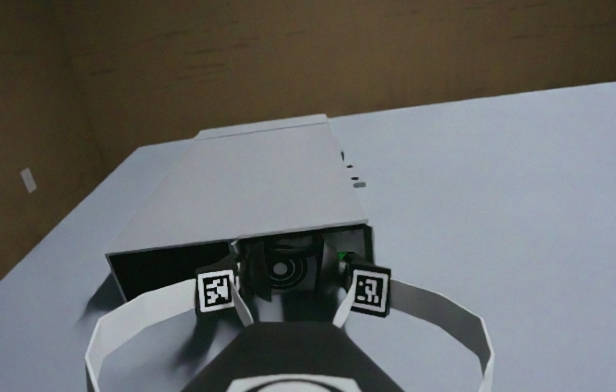

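Region (190, 190, 410, 330) of r1_wrist_camera's 616x392 image, scaled by 2.291; it fills the top 321 rows of this view, and the rest is white.

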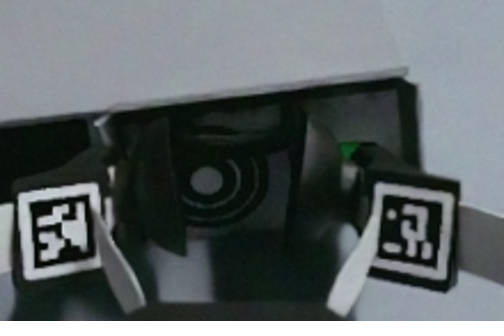

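>>> execute_actions:
  actions:
    - {"r1":{"base":{"strafe_m":0.004},"joints":{"arm_m":0.194,"wrist_yaw_rad":0.03},"pace":"slow"}}
  cameras: ["r1_wrist_camera"]

>>> zoom_image:
  camera: "r1_wrist_camera"
  region: [190, 190, 410, 330]

Scene clock: 442.03 s.
r1.base_odometry: x=-0.612 y=+2.758 heading=-0.795 (m, m, rad; r1's odometry frame)
r1.turned_by_wheels: +0.000 (rad since the last result)
r1.turned_by_imu: +0.000 (rad since the last result)
r1.base_tilt: forward=+0.0 right=-0.3 (deg)
r1.lidar_m: 0.32 0.34 1.27 1.19 1.25 1.62 1.63 1.71 2.25 2.92 0.49 0.33
r1.base_status: done
r1.joint_positions: lift_m=+0.716 arm_m=+0.196 wrist_yaw_rad=+0.035 wrist_pitch_rad=+0.352 wrist_roll_rad=+0.170 gripper_m=-0.037
r1.joint_status: all done
r1.on_its_own: wrist_yaw_rad is at rest, and its effort (-17) is outside its rest range (-13 to +13)
r1.motor_effort: lift_m=+19(19) arm_m=-13(13) wrist_yaw_rad=-17(23) wrist_pitch_rad=-7(8) wrist_roll_rad=+1(0) gripper_m=-29(32) wheel_0=-1(8) wheel_1=-1(0) wheel_2=+5(6) (%)
r1.hand_pose: x=+0.6409 y=-0.0779 z=+0.7947 quat_wxyz=(+0.981, +0.081, +0.176, +0.002) (m; r1's base frame)
r1.wrist_depth_mm: - - - - - - - / - - - - - - - / - - 430 407 500 462 436 / 1921 415 283 264 349 329 312 / 330 273 227 226 254 256 247 / 257 224 183 219 182 204 201 / 210 199 204 - 186 173 175
r2.base_odometry: x=+0.486 y=-1.281 heading=-2.458 (m, m, rad; r2's odometry frame)
r2.turned_by_wheels: +0.000 (rad since the last result)
r2.turned_by_imu: +0.000 (rad since the last result)
r2.base_tilt: forward=+0.2 right=-0.2 (deg)
r2.lidar_m: 0.53 0.57 0.78 2.61 2.70 0.96 0.91 3.03 2.22 2.11 1.10 0.56
r2.base_status: not commanded
r2.joint_positions: lift_m=+1.040 arm_m=+0.002 wrist_yaw_rad=+0.000 wrist_pitch_rad=+0.901 wrist_roll_rad=+0.012 gripper_m=+0.120
r2.joint_status: not commanded
r2.motor_effort: lift_m=+23(23) arm_m=+0(1) wrist_yaw_rad=-1(0) wrist_pitch_rad=-4(3) wrist_roll_rad=-3(2) gripper_m=-1(1) wheel_0=+3(3) wheel_1=+1(1) wheel_2=-3(2) (%)
r2.hand_pose: x=+0.3516 y=-0.0874 z=+0.9918 quat_wxyz=(+0.900, +0.005, +0.436, -0.003) (m; r2's base frame)
r2.wrist_depth_mm: 609 609 603 615 585 554 559 / 504 508 508 504 504 621 640 / 433 433 433 439 442 707 741 / 809 831 831 854 854 866 878 / 991 1008 1042 1042 1025 1078 1078 / 1205 1160 1205 1255 214 1205 1255 / 1138 1118 1138 119 1160 1138 1138
pictures: r1_wrist_camera
camera_calibration (this result's frames):
r1_wrist_camera: T_world_to_cam=[[-0.054377, -0.987957, -0.144862, 0.0650473], [-0.383955, 0.15461, -0.910316, 1.02745], [0.921749, 0.00612017, -0.387738, -0.0537481], [0, 0, 0, 1]] pos_world=[0.447574, -0.0942619, 0.923888]
Images, in order (width x height): r1_wrist_camera 616x392.

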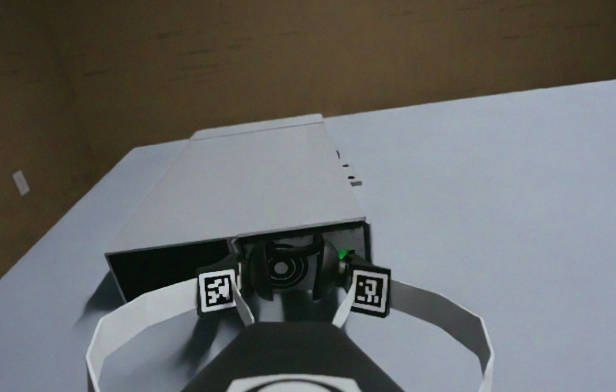

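Region (190, 190, 410, 330) of r1_wrist_camera's 616x392 image, scaled by 2.291; it fills the top 321 rows of this view, and the rest is white.

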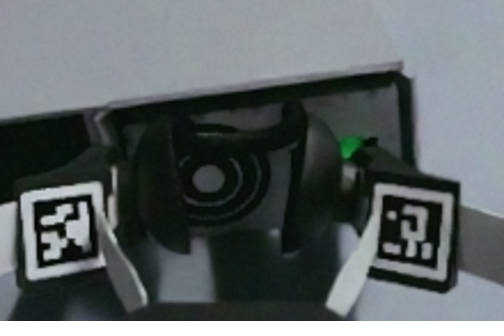

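>>> execute_actions:
  actions:
    - {"r1":{"joints":{"gripper_m":-0.012,"arm_m":0.199,"lift_m":0.719},"pace":"slow"}}
  cameras: []

>>> execute_actions:
  actions:
    - {"r1":{"base":{"strafe_m":0.003},"joints":{"gripper_m":0.02,"arm_m":0.195,"lift_m":0.722},"pace":"slow"}}
  cameras: ["r1_wrist_camera"]

>>> zoom_image:
  camera: "r1_wrist_camera"
  region: [190, 190, 410, 330]

Scene clock: 444.07 s.
r1.base_odometry: x=-0.612 y=+2.759 heading=-0.795 (m, m, rad; r1's odometry frame)
r1.turned_by_wheels: +0.000 (rad since the last result)
r1.turned_by_imu: +0.000 (rad since the last result)
r1.base_tilt: forward=-0.2 right=-0.4 (deg)
r1.lidar_m: 0.29 0.32 1.25 1.19 1.24 1.62 1.64 1.70 2.23 2.92 0.52 0.35
r1.base_status: not commanded
r1.joint_positions: lift_m=+0.719 arm_m=+0.197 wrist_yaw_rad=+0.024 wrist_pitch_rad=+0.358 wrist_roll_rad=+0.170 gripper_m=-0.011
r1.joint_status: all done
r1.on_its_own: wrist_yaw_rad is at rest, and its effort (+15) is outside its rest range (-13 to +13); wrist_pitch_rad is at rest, and its effort (-25) is outside its rest range (-23 to +23)
r1.motor_effort: lift_m=+21(26) arm_m=+12(12) wrist_yaw_rad=+15(15) wrist_pitch_rad=-25(25) wrist_roll_rad=+0(0) gripper_m=-17(31) wheel_0=+7(7) wheel_1=+3(3) wheel_2=-7(7) (%)
r1.hand_pose: x=+0.6400 y=-0.0808 z=+0.7960 quat_wxyz=(+0.981, +0.082, +0.179, -0.003) (m; r1's base frame)
r1.wrist_depth_mm: - - - - - - - / - - - - - - - / - - 433 424 500 455 439 / 1983 415 287 268 349 329 315 / 334 277 229 231 265 258 249 / 259 234 188 224 187 210 204 / 213 202 206 - 189 175 178
r2.base_odometry: x=+0.486 y=-1.281 heading=-2.458 (m, m, rad; r2's odometry frame)
r2.turned_by_wheels: +0.000 (rad since the last result)
r2.turned_by_imu: +0.000 (rad since the last result)
r2.base_tilt: forward=+0.1 right=-0.2 (deg)
r2.lidar_m: 0.54 0.58 0.80 2.60 2.71 0.97 0.92 3.07 2.19 2.10 1.12 0.56
r2.base_status: not commanded
r2.joint_positions: lift_m=+1.040 arm_m=+0.002 wrist_yaw_rad=+0.000 wrist_pitch_rad=+0.901 wrist_roll_rad=+0.012 gripper_m=+0.120
r2.joint_status: not commanded
r2.motor_effort: lift_m=+23(23) arm_m=+0(0) wrist_yaw_rad=+0(0) wrist_pitch_rad=-3(4) wrist_roll_rad=-2(2) gripper_m=-2(1) wheel_0=+3(3) wheel_1=+1(1) wheel_2=-3(2) (%)
r2.hand_pose: x=+0.3516 y=-0.0874 z=+0.9918 quat_wxyz=(+0.900, +0.005, +0.436, -0.003) (m; r2's base frame)
r2.wrist_depth_mm: 609 603 615 609 591 554 559 / 504 504 504 508 504 634 640 / 436 430 433 436 442 707 741 / 820 831 842 842 854 866 891 / 991 1008 1025 1025 1025 1078 1098 / 1229 1138 1182 1205 216 1205 1255 / 1138 1118 1138 119 1138 1138 1138
pictures: none
No camera images: the call's "cameras" was empty. Leave "cameras" out to get every camera's image.

Scene clock: 445.50 s.
r1.base_odometry: x=-0.610 y=+2.761 heading=-0.795 (m, m, rad; r1's odometry frame)
r1.turned_by_wheels: +0.000 (rad since the last result)
r1.turned_by_imu: +0.001 (rad since the last result)
r1.base_tilt: forward=+0.0 right=-0.3 (deg)
r1.lidar_m: 0.31 0.34 1.27 1.19 1.22 1.61 1.65 1.71 2.24 2.93 0.52 0.34
r1.base_status: done
r1.joint_positions: lift_m=+0.722 arm_m=+0.195 wrist_yaw_rad=+0.017 wrist_pitch_rad=+0.359 wrist_roll_rad=+0.170 gripper_m=+0.020
r1.joint_status: all done
r1.on_its_own: wrist_yaw_rad is at rest, and its effort (+33) is outside its rest range (-13 to +13); wrist_pitch_rad is at rest, and its effort (-26) is outside its rest range (-23 to +23)
r1.motor_effort: lift_m=+20(23) arm_m=+1(12) wrist_yaw_rad=+33(34) wrist_pitch_rad=-26(29) wrist_roll_rad=-3(2) gripper_m=-5(19) wheel_0=+4(5) wheel_1=+3(6) wheel_2=-10(10) (%)
r1.hand_pose: x=+0.6372 y=-0.0827 z=+0.7988 quat_wxyz=(+0.980, +0.082, +0.179, -0.007) (m; r1's base frame)
r1.wrist_depth_mm: - - - - - - - / - - - - - - - / - - 442 449 504 466 445 / - 415 294 273 357 336 322 / 338 282 237 235 271 263 252 / 263 245 190 223 188 215 207 / 216 205 208 - 191 179 180
r2.base_odometry: x=+0.486 y=-1.281 heading=-2.458 (m, m, rad; r2's odometry frame)
r2.turned_by_wheels: +0.000 (rad since the last result)
r2.turned_by_imu: +0.000 (rad since the last result)
r2.base_tilt: forward=+0.1 right=-0.2 (deg)
r2.lidar_m: 0.54 0.59 0.78 2.62 2.70 0.94 0.92 3.06 2.23 2.11 1.12 0.58
r2.base_status: not commanded
r2.joint_positions: lift_m=+1.040 arm_m=+0.002 wrist_yaw_rad=+0.000 wrist_pitch_rad=+0.901 wrist_roll_rad=+0.012 gripper_m=+0.120
r2.joint_status: not commanded
r2.motor_effort: lift_m=+23(23) arm_m=+0(0) wrist_yaw_rad=+0(0) wrist_pitch_rad=-3(4) wrist_roll_rad=-1(1) gripper_m=-2(2) wheel_0=+3(3) wheel_1=+1(1) wheel_2=-3(2) (%)
r2.hand_pose: x=+0.3516 y=-0.0874 z=+0.9918 quat_wxyz=(+0.900, +0.005, +0.436, -0.003) (m; r2's base frame)
r2.wrist_depth_mm: 609 609 609 609 585 554 559 / 504 504 504 508 504 627 640 / 436 436 433 439 442 707 741 / 809 820 831 842 854 866 878 / 991 1008 1042 1042 1025 1078 1098 / 1205 1182 1182 1229 215 1205 1229 / 1138 1118 1138 119 1118 1118 1138
pictures: r1_wrist_camera
camera_calibration (this result's frames):
r1_wrist_camera: T_world_to_cam=[[-0.0727918, -0.986793, -0.144709, 0.0724184], [-0.387132, 0.161674, -0.907739, 1.0311], [0.919146, -0.0100543, -0.393788, -0.0435925], [0, 0, 0, 1]] pos_world=[0.44451, -0.0956773, 0.929279]
Images, in order (width x height): r1_wrist_camera 616x392.

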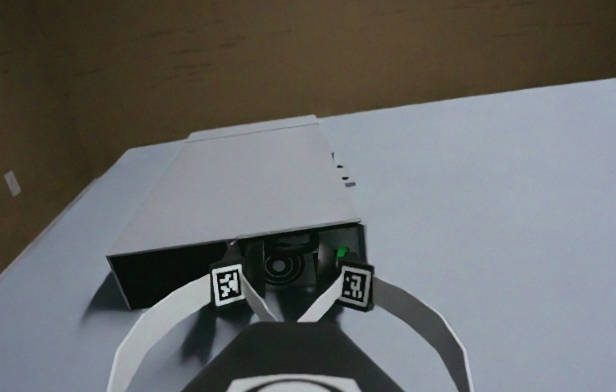

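Region (190, 190, 410, 330) of r1_wrist_camera's 616x392 image, scaled by 2.291; it fills the top 321 rows of this view, and the rest is white.

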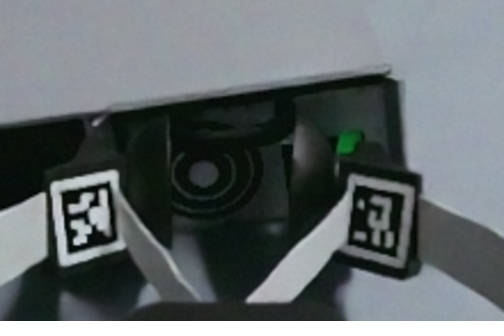

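>>> execute_actions:
  actions:
    - {"r1":{"joints":{"gripper_m":0.03,"arm_m":0.164},"pace":"slow"}}
  cameras: []

>>> execute_actions:
  actions:
    - {"r1":{"base":{"strafe_m":-0.028},"joints":{"gripper_m":0.041,"wrist_yaw_rad":0.12,"lift_m":0.723,"wrist_roll_rad":0.08},"pace":"slow"}}
  cameras: ["r1_wrist_camera"]

>>> zoom_image:
  camera: "r1_wrist_camera"
  region: [190, 190, 410, 330]

Scene clock: 447.13 s.
r1.base_odometry: x=-0.610 y=+2.761 heading=-0.795 (m, m, rad; r1's odometry frame)
r1.turned_by_wheels: +0.000 (rad since the last result)
r1.turned_by_imu: +0.000 (rad since the last result)
r1.base_tilt: forward=+0.0 right=-0.4 (deg)
r1.lidar_m: 0.31 0.35 1.28 1.18 1.23 1.61 1.66 1.71 2.23 2.92 0.49 0.34
r1.base_status: not commanded
r1.joint_positions: lift_m=+0.722 arm_m=+0.166 wrist_yaw_rad=+0.030 wrist_pitch_rad=+0.353 wrist_roll_rad=+0.170 gripper_m=+0.030
r1.joint_status: all done
r1.motor_effort: lift_m=+20(20) arm_m=-9(10) wrist_yaw_rad=-1(35) wrist_pitch_rad=-8(27) wrist_roll_rad=-3(2) gripper_m=-5(3) wheel_0=+0(4) wheel_1=+0(3) wheel_2=-1(10) (%)
r1.hand_pose: x=+0.6097 y=-0.0793 z=+0.8006 quat_wxyz=(+0.981, +0.081, +0.176, +0.000) (m; r1's base frame)
r1.wrist_depth_mm: - - - - - - - / - - - - - - - / - - 469 433 525 477 455 / - 445 301 281 366 343 330 / 359 301 282 266 277 266 257 / 268 257 192 216 189 217 211 / 219 207 213 - 190 182 182
r2.base_odometry: x=+0.486 y=-1.281 heading=-2.458 (m, m, rad; r2's odometry frame)
r2.turned_by_wheels: +0.000 (rad since the last result)
r2.turned_by_imu: +0.000 (rad since the last result)
r2.base_tilt: forward=+0.1 right=-0.2 (deg)
r2.lidar_m: 0.53 0.57 0.79 2.59 2.69 0.98 0.92 3.05 2.21 2.12 1.12 0.57
r2.base_status: not commanded
r2.joint_positions: lift_m=+1.040 arm_m=+0.002 wrist_yaw_rad=+0.000 wrist_pitch_rad=+0.901 wrist_roll_rad=+0.012 gripper_m=+0.120
r2.joint_status: not commanded
r2.motor_effort: lift_m=+23(23) arm_m=+0(0) wrist_yaw_rad=+0(1) wrist_pitch_rad=-4(3) wrist_roll_rad=-2(3) gripper_m=-1(1) wheel_0=+3(3) wheel_1=+1(1) wheel_2=-3(3) (%)
r2.hand_pose: x=+0.3516 y=-0.0874 z=+0.9918 quat_wxyz=(+0.900, +0.005, +0.436, -0.003) (m; r2's base frame)
r2.wrist_depth_mm: 609 603 615 615 591 554 554 / 504 504 504 508 508 634 634 / 436 436 430 439 445 707 741 / 820 809 831 854 866 866 891 / 991 1008 1025 1042 1025 1078 1098 / 1205 1182 1205 1229 216 1229 1255 / 1138 1118 1160 119 1138 1118 1138
pictures: none
No camera images: the call's "cameras" was empty. Leave "cameras" out to get every camera's image.

Scene clock: 448.40 s.
r1.base_odometry: x=-0.630 y=+2.741 heading=-0.795 (m, m, rad; r1's odometry frame)
r1.turned_by_wheels: +0.000 (rad since the last result)
r1.turned_by_imu: +0.000 (rad since the last result)
r1.base_tilt: forward=-0.1 right=-0.4 (deg)
r1.lidar_m: 0.32 0.33 1.31 1.21 1.26 1.68 1.63 1.71 2.25 2.92 0.52 0.35
r1.base_status: done
r1.joint_positions: lift_m=+0.723 arm_m=+0.166 wrist_yaw_rad=+0.120 wrist_pitch_rad=+0.352 wrist_roll_rad=+0.080 gripper_m=+0.041
r1.joint_status: all done
r1.motor_effort: lift_m=+23(23) arm_m=-9(9) wrist_yaw_rad=+0(1) wrist_pitch_rad=-8(8) wrist_roll_rad=-1(5) gripper_m=-3(4) wheel_0=+1(7) wheel_1=-1(2) wheel_2=+0(1) (%)
r1.hand_pose: x=+0.6157 y=-0.0544 z=+0.8014 quat_wxyz=(+0.982, +0.029, +0.177, +0.052) (m; r1's base frame)
r1.wrist_depth_mm: 1863 - - - - - - / 1863 - - - - - - / 1808 - 484 427 574 564 544 / 1708 413 291 287 387 377 375 / 312 293 277 258 282 287 283 / 244 243 197 231 196 231 228 / 205 202 208 - 200 192 192
r2.base_odometry: x=+0.486 y=-1.281 heading=-2.458 (m, m, rad; r2's odometry frame)
r2.turned_by_wheels: +0.000 (rad since the last result)
r2.turned_by_imu: +0.000 (rad since the last result)
r2.base_tilt: forward=+0.2 right=-0.3 (deg)
r2.lidar_m: 0.52 0.56 0.78 2.61 2.72 0.97 0.92 3.05 2.21 2.11 1.12 0.57
r2.base_status: not commanded
r2.joint_positions: lift_m=+1.040 arm_m=+0.002 wrist_yaw_rad=+0.000 wrist_pitch_rad=+0.901 wrist_roll_rad=+0.012 gripper_m=+0.120
r2.joint_status: not commanded
r2.motor_effort: lift_m=+23(23) arm_m=+0(0) wrist_yaw_rad=+0(0) wrist_pitch_rad=-5(4) wrist_roll_rad=-1(2) gripper_m=+0(0) wheel_0=+3(3) wheel_1=+1(1) wheel_2=-3(3) (%)
r2.hand_pose: x=+0.3516 y=-0.0874 z=+0.9918 quat_wxyz=(+0.900, +0.005, +0.436, -0.003) (m; r2's base frame)
r2.wrist_depth_mm: 609 609 609 609 591 554 559 / 504 504 508 508 504 627 634 / 433 433 430 439 442 707 741 / 820 820 820 854 854 878 891 / 991 1008 1025 1042 1025 1060 1078 / 1205 1182 1182 1229 215 1255 1255 / 1118 1118 1138 119 1160 1138 1160
pictures: r1_wrist_camera
camera_calibration (this result's frames):
r1_wrist_camera: T_world_to_cam=[[0.0612674, -0.99623, -0.0614252, -0.0507025], [-0.388795, 0.0328599, -0.920738, 1.02496], [0.919285, 0.0802931, -0.385316, -0.0245013], [0, 0, 0, 1]] pos_world=[0.424129, -0.082224, 0.931162]
Images, in order (width x height): r1_wrist_camera 616x392.

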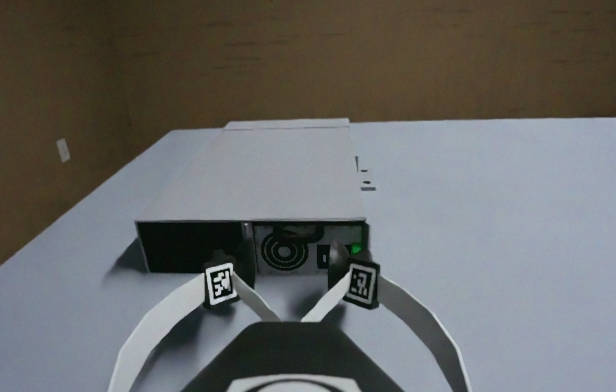

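Region (190, 190, 410, 330) of r1_wrist_camera's 616x392 image, scaled by 2.291; it fills the top 321 rows of this view, and the rest is white.

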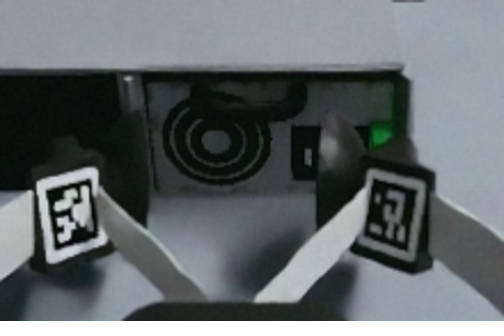

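>>> execute_actions:
  actions:
    - {"r1":{"base":{"strafe_m":-0.002},"joints":{"arm_m":0.184},"pace":"slow","contact_limits":{"arm_m":0.25}}}
  cameras: []

>>> execute_actions:
  actions:
    - {"r1":{"base":{"strafe_m":0.004},"joints":{"gripper_m":0.028,"arm_m":0.187},"pace":"slow"}}
  cameras: ["r1_wrist_camera"]

>>> zoom_image:
  camera: "r1_wrist_camera"
  region: [190, 190, 410, 330]

Scene clock: 449.70 s.
r1.base_odometry: x=-0.632 y=+2.740 heading=-0.795 (m, m, rad; r1's odometry frame)
r1.turned_by_wheels: +0.000 (rad since the last result)
r1.turned_by_imu: +0.000 (rad since the last result)
r1.base_tilt: forward=+0.0 right=-0.5 (deg)
r1.lidar_m: 0.31 0.35 1.30 1.19 1.27 1.68 1.62 1.70 2.25 2.91 0.51 0.35
r1.base_status: done
r1.joint_positions: lift_m=+0.723 arm_m=+0.182 wrist_yaw_rad=+0.115 wrist_pitch_rad=+0.354 wrist_roll_rad=+0.080 gripper_m=+0.041
r1.joint_status: all done
r1.motor_effort: lift_m=+22(23) arm_m=+13(16) wrist_yaw_rad=+12(16) wrist_pitch_rad=-12(13) wrist_roll_rad=-4(3) gripper_m=-2(2) wheel_0=+0(3) wheel_1=+0(3) wheel_2=-3(4) (%)
r1.contact_limits: arm_m 0.25
r1.hand_pose: x=+0.6314 y=-0.0559 z=+0.8010 quat_wxyz=(+0.982, +0.029, +0.178, +0.049) (m; r1's base frame)
r1.wrist_depth_mm: 1921 - - - - - - / 1808 - - - - - - / 1756 - 477 418 569 554 544 / 1661 413 293 286 387 377 373 / 310 279 243 238 290 286 283 / 243 244 196 228 195 230 228 / 205 200 207 - 202 191 193
r2.base_odometry: x=+0.486 y=-1.281 heading=-2.458 (m, m, rad; r2's odometry frame)
r2.turned_by_wheels: +0.000 (rad since the last result)
r2.turned_by_imu: +0.000 (rad since the last result)
r2.base_tilt: forward=+0.1 right=-0.1 (deg)
r2.lidar_m: 0.52 0.59 0.78 2.62 2.71 0.97 0.93 3.03 2.22 2.12 1.12 0.57
r2.base_status: not commanded
r2.joint_positions: lift_m=+1.040 arm_m=+0.002 wrist_yaw_rad=+0.000 wrist_pitch_rad=+0.901 wrist_roll_rad=+0.012 gripper_m=+0.120
r2.joint_status: not commanded
r2.motor_effort: lift_m=+22(23) arm_m=-1(0) wrist_yaw_rad=+0(0) wrist_pitch_rad=-4(3) wrist_roll_rad=-3(3) gripper_m=+0(1) wheel_0=+3(3) wheel_1=+1(1) wheel_2=-3(3) (%)
r2.hand_pose: x=+0.3516 y=-0.0874 z=+0.9918 quat_wxyz=(+0.900, +0.005, +0.436, -0.003) (m; r2's base frame)
r2.wrist_depth_mm: 597 609 609 609 591 554 554 / 504 512 504 508 504 627 640 / 433 436 433 436 445 715 741 / 820 820 831 854 854 878 891 / 991 1025 1025 1042 1025 1078 1098 / 1205 1160 1182 1229 215 1229 1255 / 1138 1118 1118 119 1138 1118 1138
pictures: none
No camera images: the call's "cameras" was empty. Leave "cameras" out to get every camera's image.

Scene clock: 450.63 s.
r1.base_odometry: x=-0.629 y=+2.743 heading=-0.796 (m, m, rad; r1's odometry frame)
r1.turned_by_wheels: +0.000 (rad since the last result)
r1.turned_by_imu: +0.000 (rad since the last result)
r1.base_tilt: forward=+0.0 right=-0.3 (deg)
r1.lidar_m: 0.29 0.33 1.28 1.20 1.26 1.68 1.64 1.70 2.21 2.89 0.53 0.34
r1.base_status: done
r1.joint_positions: lift_m=+0.723 arm_m=+0.185 wrist_yaw_rad=+0.112 wrist_pitch_rad=+0.355 wrist_roll_rad=+0.080 gripper_m=+0.028
r1.joint_status: all done
r1.on_its_own: wrist_yaw_rad is at rest, and its effort (+21) is outside its rest range (-13 to +13)
r1.motor_effort: lift_m=+21(22) arm_m=+13(15) wrist_yaw_rad=+21(24) wrist_pitch_rad=-15(16) wrist_roll_rad=-3(4) gripper_m=-3(5) wheel_0=-1(5) wheel_1=+2(3) wheel_2=-7(7) (%)
r1.hand_pose: x=+0.6342 y=-0.0565 z=+0.8008 quat_wxyz=(+0.982, +0.030, +0.178, +0.048) (m; r1's base frame)
r1.wrist_depth_mm: 1863 - - - - - - / 1983 - - - - - - / 1863 - 473 421 559 544 544 / 1661 410 290 282 384 377 375 / 309 279 242 237 290 286 281 / 241 243 191 229 190 230 228 / 204 196 206 - 198 191 195
r2.base_odometry: x=+0.486 y=-1.281 heading=-2.458 (m, m, rad; r2's odometry frame)
r2.turned_by_wheels: +0.000 (rad since the last result)
r2.turned_by_imu: +0.000 (rad since the last result)
r2.base_tilt: forward=+0.1 right=-0.2 (deg)
r2.lidar_m: 0.53 0.56 0.79 2.61 2.73 0.99 0.90 3.04 2.22 2.11 1.11 0.56
r2.base_status: not commanded
r2.joint_positions: lift_m=+1.040 arm_m=+0.002 wrist_yaw_rad=+0.000 wrist_pitch_rad=+0.901 wrist_roll_rad=+0.012 gripper_m=+0.120
r2.joint_status: not commanded
r2.motor_effort: lift_m=+23(23) arm_m=+0(0) wrist_yaw_rad=+0(0) wrist_pitch_rad=-4(5) wrist_roll_rad=-1(2) gripper_m=+0(0) wheel_0=+3(3) wheel_1=+1(1) wheel_2=-3(3) (%)
r2.hand_pose: x=+0.3516 y=-0.0874 z=+0.9918 quat_wxyz=(+0.900, +0.005, +0.436, -0.003) (m; r2's base frame)
r2.wrist_depth_mm: 609 615 609 609 591 559 559 / 504 508 508 504 504 627 634 / 433 430 433 439 442 715 741 / 820 820 842 854 866 878 878 / 991 1008 1008 1042 1025 1078 1098 / 1182 1160 1182 1229 216 1229 1229 / 1138 1118 1138 119 1118 1118 1138
pictures: r1_wrist_camera
camera_calibration (this result's frames):
r1_wrist_camera: T_world_to_cam=[[0.0537916, -0.996671, -0.061266, -0.0493541], [-0.390997, 0.0354325, -0.91971, 1.03239], [0.918819, 0.0734274, -0.387789, -0.039686], [0, 0, 0, 1]] pos_world=[0.442781, -0.082856, 0.931086]
Images, in order (width x height): r1_wrist_camera 616x392.

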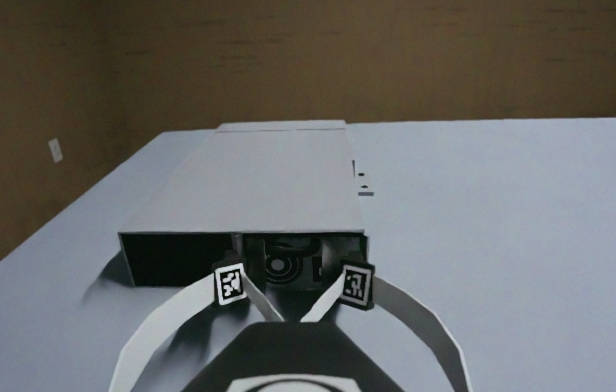

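Region (190, 190, 410, 330) of r1_wrist_camera's 616x392 image, scaled by 2.291; it fills the top 321 rows of this view, and the rest is white.

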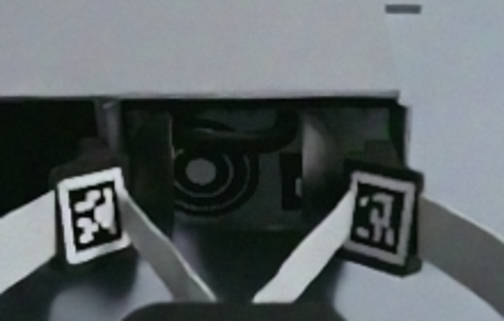

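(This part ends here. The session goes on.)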